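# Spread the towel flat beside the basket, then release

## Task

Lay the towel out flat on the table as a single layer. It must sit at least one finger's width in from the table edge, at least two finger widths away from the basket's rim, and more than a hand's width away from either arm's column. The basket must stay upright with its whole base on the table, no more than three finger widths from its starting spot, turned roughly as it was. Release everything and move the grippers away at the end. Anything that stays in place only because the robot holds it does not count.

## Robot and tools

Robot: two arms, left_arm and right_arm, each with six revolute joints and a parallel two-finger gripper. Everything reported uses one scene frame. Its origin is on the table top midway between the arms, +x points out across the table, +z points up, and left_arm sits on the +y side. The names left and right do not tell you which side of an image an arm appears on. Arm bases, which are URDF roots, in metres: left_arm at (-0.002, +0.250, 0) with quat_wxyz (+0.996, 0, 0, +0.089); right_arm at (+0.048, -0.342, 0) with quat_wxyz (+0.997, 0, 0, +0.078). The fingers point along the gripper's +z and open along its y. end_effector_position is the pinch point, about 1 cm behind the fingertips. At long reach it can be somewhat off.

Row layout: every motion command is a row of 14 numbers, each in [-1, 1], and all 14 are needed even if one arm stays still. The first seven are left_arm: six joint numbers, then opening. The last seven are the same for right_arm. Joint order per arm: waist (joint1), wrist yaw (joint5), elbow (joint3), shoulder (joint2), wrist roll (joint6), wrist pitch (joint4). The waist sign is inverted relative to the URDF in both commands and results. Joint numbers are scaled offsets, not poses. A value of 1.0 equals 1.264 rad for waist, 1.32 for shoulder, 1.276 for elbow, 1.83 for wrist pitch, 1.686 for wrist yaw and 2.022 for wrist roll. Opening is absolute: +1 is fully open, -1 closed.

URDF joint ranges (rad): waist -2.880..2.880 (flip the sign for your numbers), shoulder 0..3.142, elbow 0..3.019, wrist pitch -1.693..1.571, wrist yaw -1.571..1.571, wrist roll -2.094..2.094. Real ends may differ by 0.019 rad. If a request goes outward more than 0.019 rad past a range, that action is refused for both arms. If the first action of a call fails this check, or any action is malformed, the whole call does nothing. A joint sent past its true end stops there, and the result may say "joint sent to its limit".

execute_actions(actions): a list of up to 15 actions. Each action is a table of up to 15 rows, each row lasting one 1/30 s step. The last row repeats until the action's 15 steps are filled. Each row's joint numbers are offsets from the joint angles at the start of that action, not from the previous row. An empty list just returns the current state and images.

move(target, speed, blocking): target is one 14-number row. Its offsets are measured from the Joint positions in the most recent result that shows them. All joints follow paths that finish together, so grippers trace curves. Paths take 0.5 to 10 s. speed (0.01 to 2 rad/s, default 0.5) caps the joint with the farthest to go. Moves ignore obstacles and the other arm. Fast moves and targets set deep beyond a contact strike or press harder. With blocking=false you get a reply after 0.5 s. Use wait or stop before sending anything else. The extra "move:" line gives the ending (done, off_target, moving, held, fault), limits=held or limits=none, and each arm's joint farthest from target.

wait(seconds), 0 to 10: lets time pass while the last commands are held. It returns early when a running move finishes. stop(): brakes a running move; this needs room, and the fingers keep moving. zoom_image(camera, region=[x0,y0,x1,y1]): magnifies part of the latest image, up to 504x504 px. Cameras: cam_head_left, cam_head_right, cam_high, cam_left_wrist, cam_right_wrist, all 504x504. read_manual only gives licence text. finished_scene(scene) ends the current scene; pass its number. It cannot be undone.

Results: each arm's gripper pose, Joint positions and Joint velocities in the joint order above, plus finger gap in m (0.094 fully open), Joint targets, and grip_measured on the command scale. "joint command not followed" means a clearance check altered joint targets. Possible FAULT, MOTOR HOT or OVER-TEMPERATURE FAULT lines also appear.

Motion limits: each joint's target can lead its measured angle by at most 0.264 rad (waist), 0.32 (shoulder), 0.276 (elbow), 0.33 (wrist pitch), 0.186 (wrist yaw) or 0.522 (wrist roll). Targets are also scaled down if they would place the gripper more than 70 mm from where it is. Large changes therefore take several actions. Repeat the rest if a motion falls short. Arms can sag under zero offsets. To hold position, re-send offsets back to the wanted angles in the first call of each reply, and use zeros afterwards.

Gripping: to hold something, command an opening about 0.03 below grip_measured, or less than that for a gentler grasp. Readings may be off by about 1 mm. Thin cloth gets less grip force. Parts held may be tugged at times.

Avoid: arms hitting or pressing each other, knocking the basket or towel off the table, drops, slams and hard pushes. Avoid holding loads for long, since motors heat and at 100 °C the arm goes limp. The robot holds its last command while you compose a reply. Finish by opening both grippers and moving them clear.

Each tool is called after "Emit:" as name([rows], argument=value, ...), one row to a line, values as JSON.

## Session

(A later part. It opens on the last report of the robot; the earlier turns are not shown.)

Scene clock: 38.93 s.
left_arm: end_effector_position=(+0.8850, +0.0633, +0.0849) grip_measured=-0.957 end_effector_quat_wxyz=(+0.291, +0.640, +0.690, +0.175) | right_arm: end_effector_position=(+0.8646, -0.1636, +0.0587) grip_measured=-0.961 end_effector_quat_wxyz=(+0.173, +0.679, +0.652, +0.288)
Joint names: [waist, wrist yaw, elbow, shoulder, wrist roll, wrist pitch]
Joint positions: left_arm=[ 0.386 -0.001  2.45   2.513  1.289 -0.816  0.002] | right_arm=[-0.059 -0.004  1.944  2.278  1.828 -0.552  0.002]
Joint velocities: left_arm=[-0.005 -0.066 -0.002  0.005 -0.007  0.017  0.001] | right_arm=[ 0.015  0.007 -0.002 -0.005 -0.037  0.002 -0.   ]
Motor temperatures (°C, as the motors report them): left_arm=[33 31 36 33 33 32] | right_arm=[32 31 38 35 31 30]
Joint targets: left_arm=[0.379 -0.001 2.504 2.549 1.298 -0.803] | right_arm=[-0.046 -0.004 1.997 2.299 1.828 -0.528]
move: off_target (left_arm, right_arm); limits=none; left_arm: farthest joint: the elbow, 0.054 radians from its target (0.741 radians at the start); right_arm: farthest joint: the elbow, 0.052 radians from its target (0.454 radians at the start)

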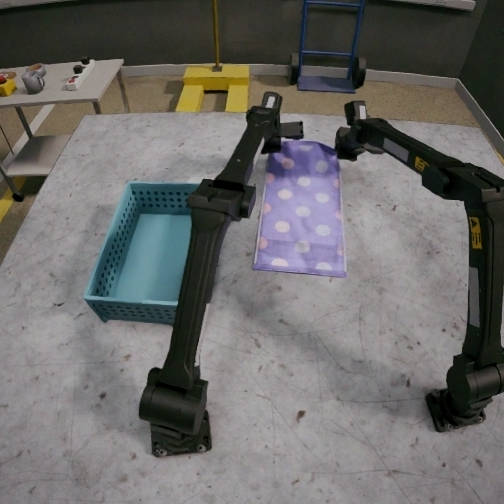

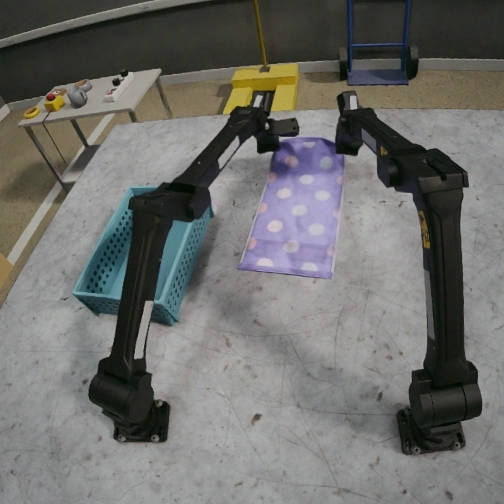

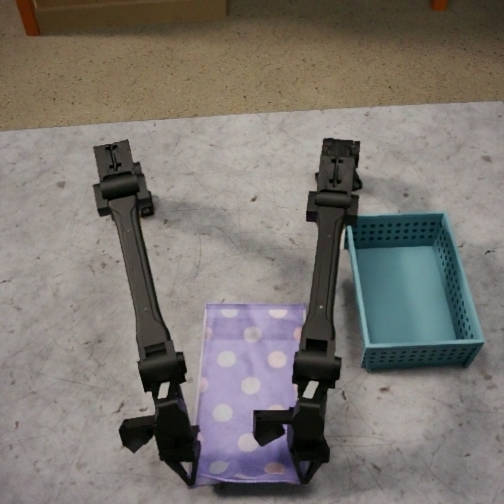

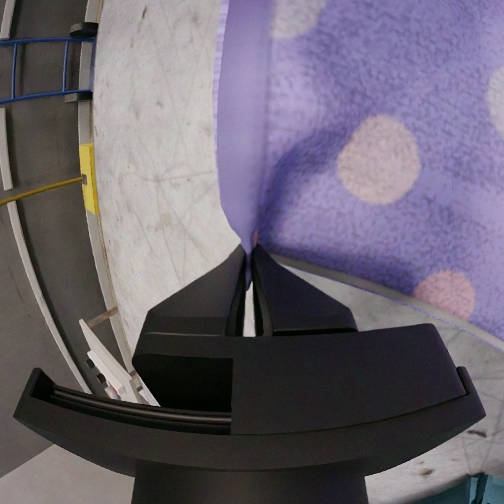

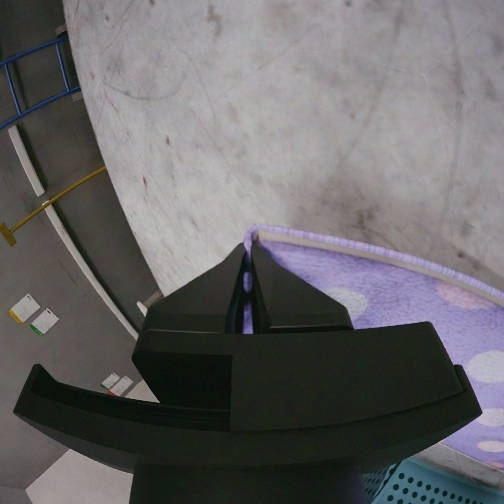

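Emit:
move(target=[0,0,0.03,0.055,0,0.02,-1,0,0,0.03,0.045,0,0.025,-1], speed=0.15)

Emit:
execute_actions([
  [[0,0,0.02,0,0,0,-0.7,0,0,0.02,0,0,0,-0.7]],
])

Emit:
move(target=[-0.1,0,-0.7,-0.85,0,-0.2,-0.7,0.3,0,-0.4,-0.7,0,-0.3,-0.7], speed=0.9)

Scene clock: 40.13 s.
left_arm: end_effector_position=(+0.8874, +0.0628, +0.0569) grip_measured=-0.957 end_effector_quat_wxyz=(+0.286, +0.641, +0.691, +0.172) | right_arm: end_effector_position=(+0.8659, -0.1633, +0.0330) grip_measured=-0.961 end_effector_quat_wxyz=(+0.170, +0.681, +0.654, +0.282)
Joint names: [waist, wrist yaw, elbow, shoulder, wrist roll, wrist pitch]
Joint positions: left_arm=[ 0.386 -0.001  2.45   2.549  1.289 -0.792  0.002] | right_arm=[-0.059 -0.004  1.944  2.314  1.828 -0.53   0.002]
Joint velocities: left_arm=[-0.015 -0.022  0.017 -0.005  0.007  0.012  0.001] | right_arm=[-0.005  0.022  0.002  0.005  0.022  0.002  0.001]
Motor temperatures (°C, as the motors report them): left_arm=[33 31 36 33 33 32] | right_arm=[32 31 38 35 31 30]
Joint targets: left_arm=[0.386 -0.001 2.488 2.586 1.288 -0.779] | right_arm=[-0.059 -0.004 1.982 2.337 1.828 -0.506]
move: off_target (left_arm, right_arm); limits=none; left_arm: farthest joint: the elbow, 0.038 radians from its target (0.038 radians at the start); right_arm: farthest joint: the elbow, 0.038 radians from its target (0.038 radians at the start)

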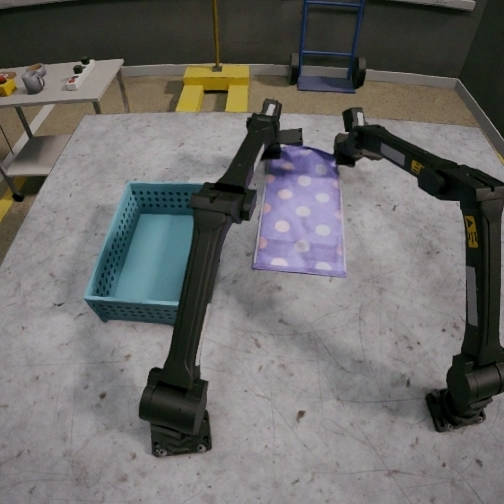

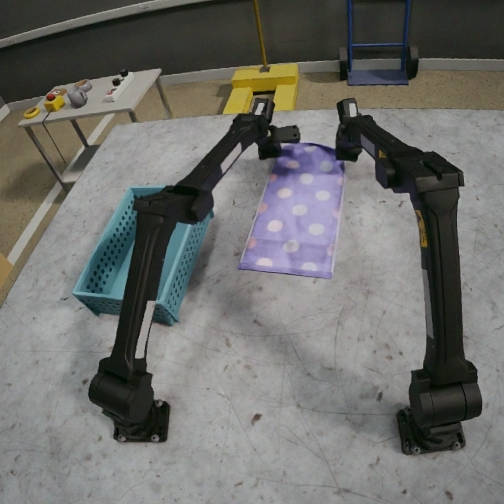

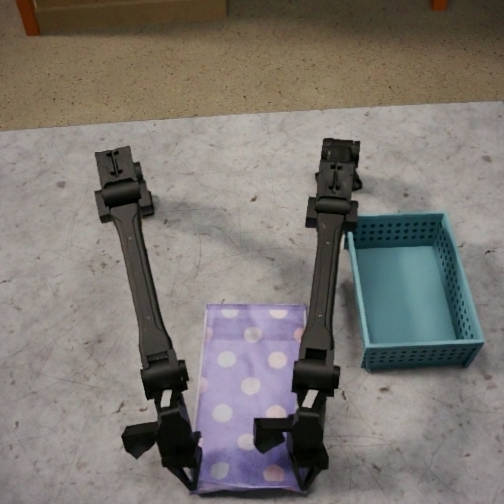

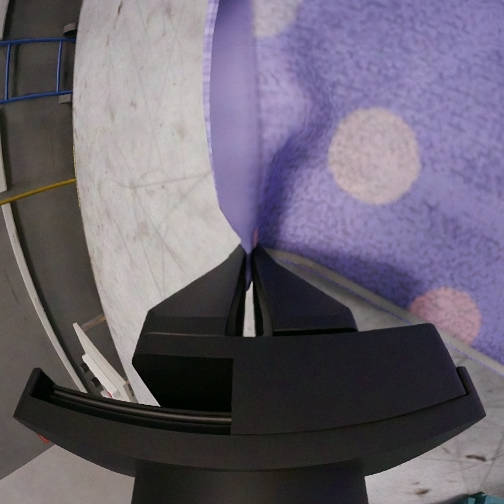

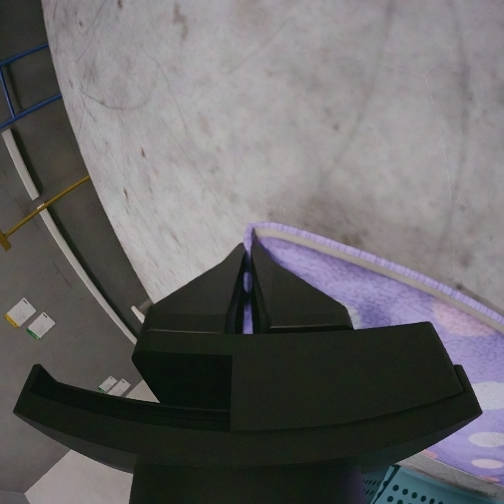

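Scene clock: 40.63 s.
left_arm: end_effector_position=(+0.8874, +0.0628, +0.0569) grip_measured=-0.703 end_effector_quat_wxyz=(+0.286, +0.641, +0.691, +0.172) | right_arm: end_effector_position=(+0.8659, -0.1633, +0.0330) grip_measured=-0.702 end_effector_quat_wxyz=(+0.170, +0.681, +0.654, +0.282)
Joint names: [waist, wrist yaw, elbow, shoulder, wrist roll, wrist pitch]
Joint positions: left_arm=[ 0.386 -0.001  2.45   2.549  1.289 -0.792  0.014] | right_arm=[-0.059 -0.004  1.944  2.314  1.828 -0.53   0.014]
Joint velocities: left_arm=[ 0.005 -0.022  0.007 -0.005  0.095 -0.017 -0.001] | right_arm=[ 0.005 -0.037  0.002 -0.005  0.022 -0.002  0.   ]
Motor temperatures (°C, as the motors report them): left_arm=[33 31 36 33 33 32] | right_arm=[32 31 38 36 31 30]
Joint targets: left_arm=[0.386 -0.001 2.475 2.549 1.289 -0.792] | right_arm=[-0.059 -0.004 1.970 2.314 1.828 -0.530]

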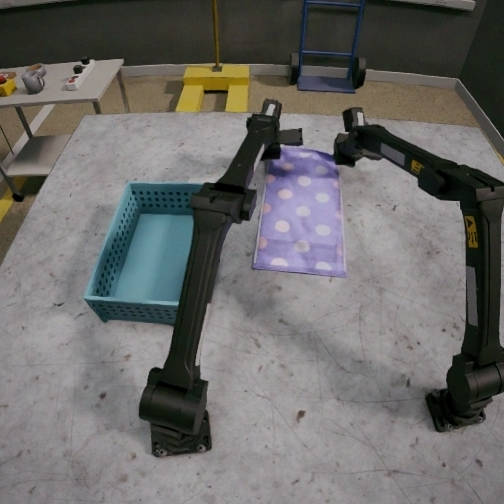

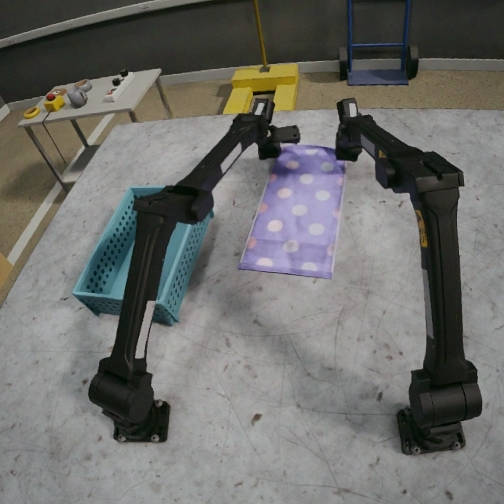

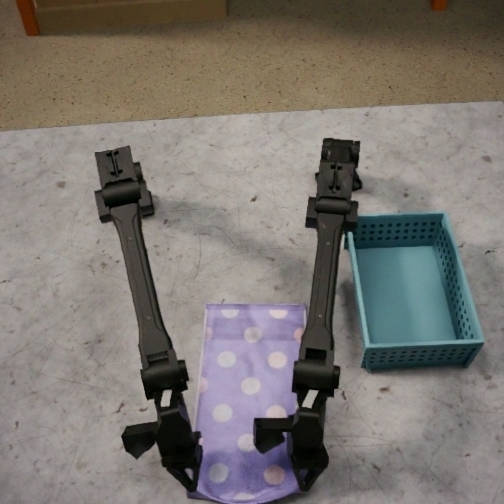

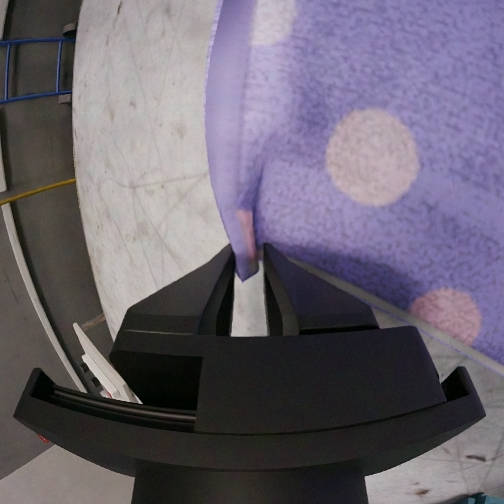

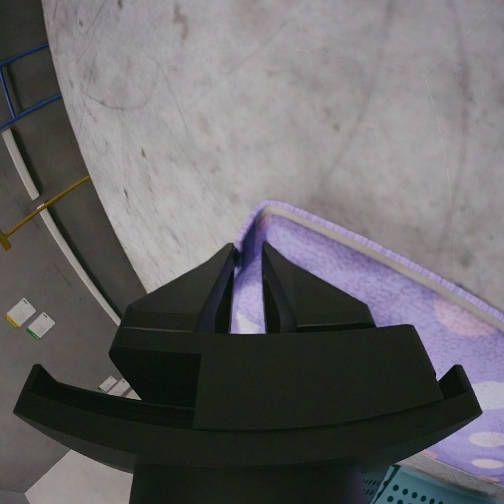

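Scene clock: 42.57 s.
left_arm: end_effector_position=(+0.5349, +0.2045, +0.3737) grip_measured=-0.702 end_effector_quat_wxyz=(+0.238, +0.607, +0.740, +0.164) | right_arm: end_effector_position=(+0.5696, -0.4262, +0.3327) grip_measured=-0.702 end_effector_quat_wxyz=(+0.188, +0.804, +0.524, +0.211)
Joint names: [waist, wrist yaw, elbow, shoulder, wrist roll, wrist pitch]
Joint positions: left_arm=[ 0.263 -0.001  1.57   1.403  1.289 -1.151  0.014] | right_arm=[ 0.316 -0.004  1.435  1.372  1.828 -1.061  0.014]
Joint velocities: left_arm=[-0.015  0.007 -0.007 -0.024  0.007 -0.012 -0.   ] | right_arm=[-0.005 -0.037 -0.007 -0.015  0.037  0.007 -0.   ]
Motor temperatures (°C, as the motors report them): left_arm=[33 31 36 34 33 32] | right_arm=[32 31 38 36 31 30]
Joint targets: left_arm=[0.259 -0.001 1.556 1.427 1.289 -1.158] | right_arm=[0.319 -0.004 1.434 1.389 1.828 -1.078]
move: off_target (left_arm); limits=none; left_arm: farthest joint: the shoulder, 0.024 radians from its target (1.122 radians at the start); right_arm: farthest joint: the shoulder, 0.018 radians from its target (0.924 radians at the start)

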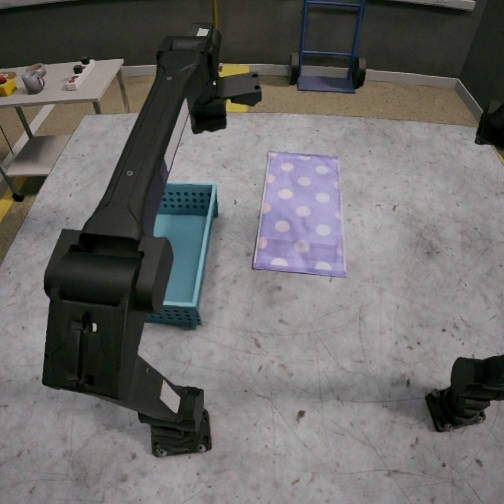

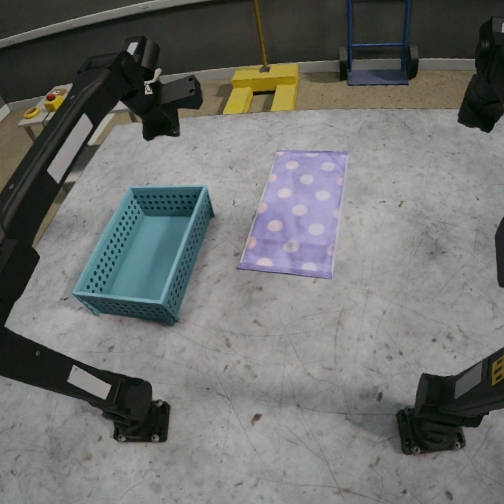

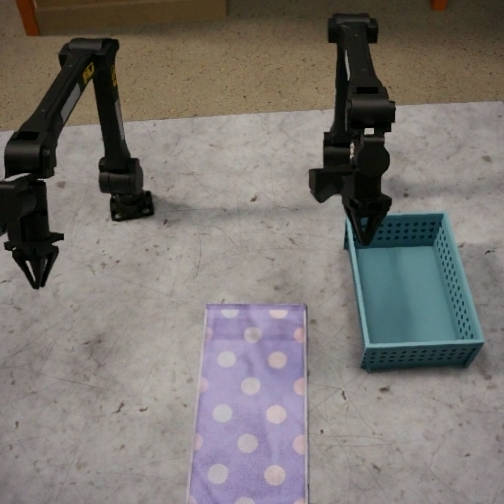

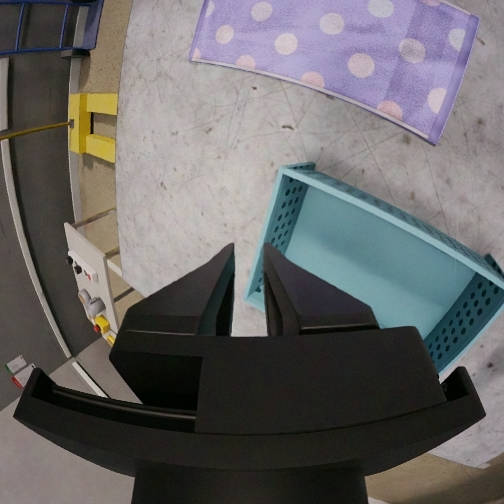

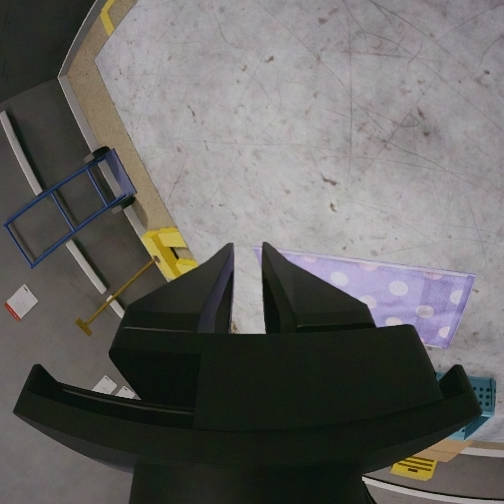

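Emit:
zoom_image(camera="cam_head_left", region=[230,140,370,285])

Region (230, 140, 370, 285) of cam_head_left's 504x504 image, scaled by 3.476, with more detail than that image has; it fills the left 487 columns of this view, and the rest is white.

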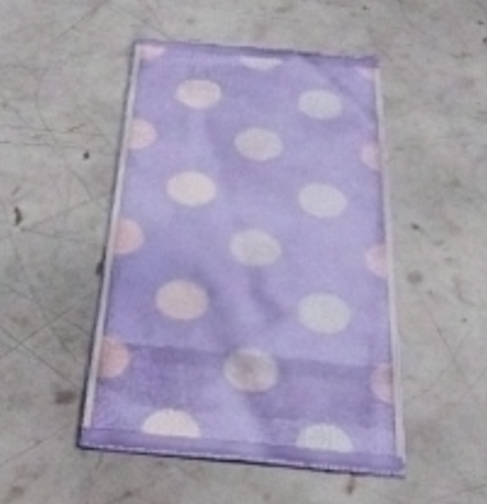

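Emit:
zoom_image(camera="cam_left_wrist", region=[170,0,270,80])

Emit:
zoom_image(camera="cam_head_right", region=[265,140,355,180])

Region (170, 0, 270, 80) of cam_left_wrist's 504x504 image, scaled by 5.040, with more detail than that image has; it fills the top 403 rows of this view, and the rest is white.

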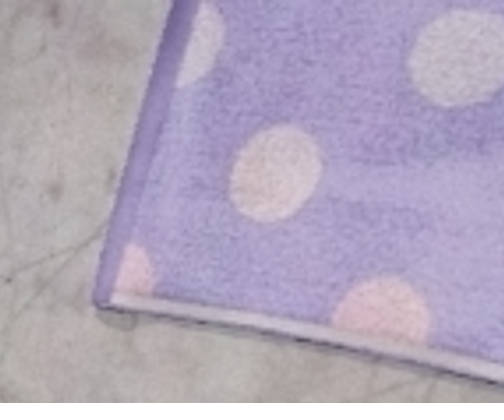

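Region (265, 140, 355, 180) of cam_head_right's 504x504 image, scaled by 5.600, with more detail than that image has.

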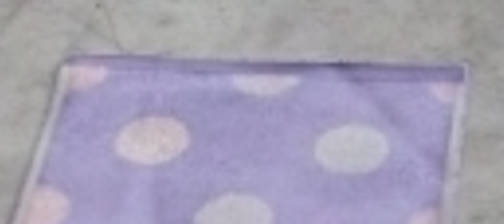

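Emit:
finished_scene(scene=1)

The scene is finished: the task was done.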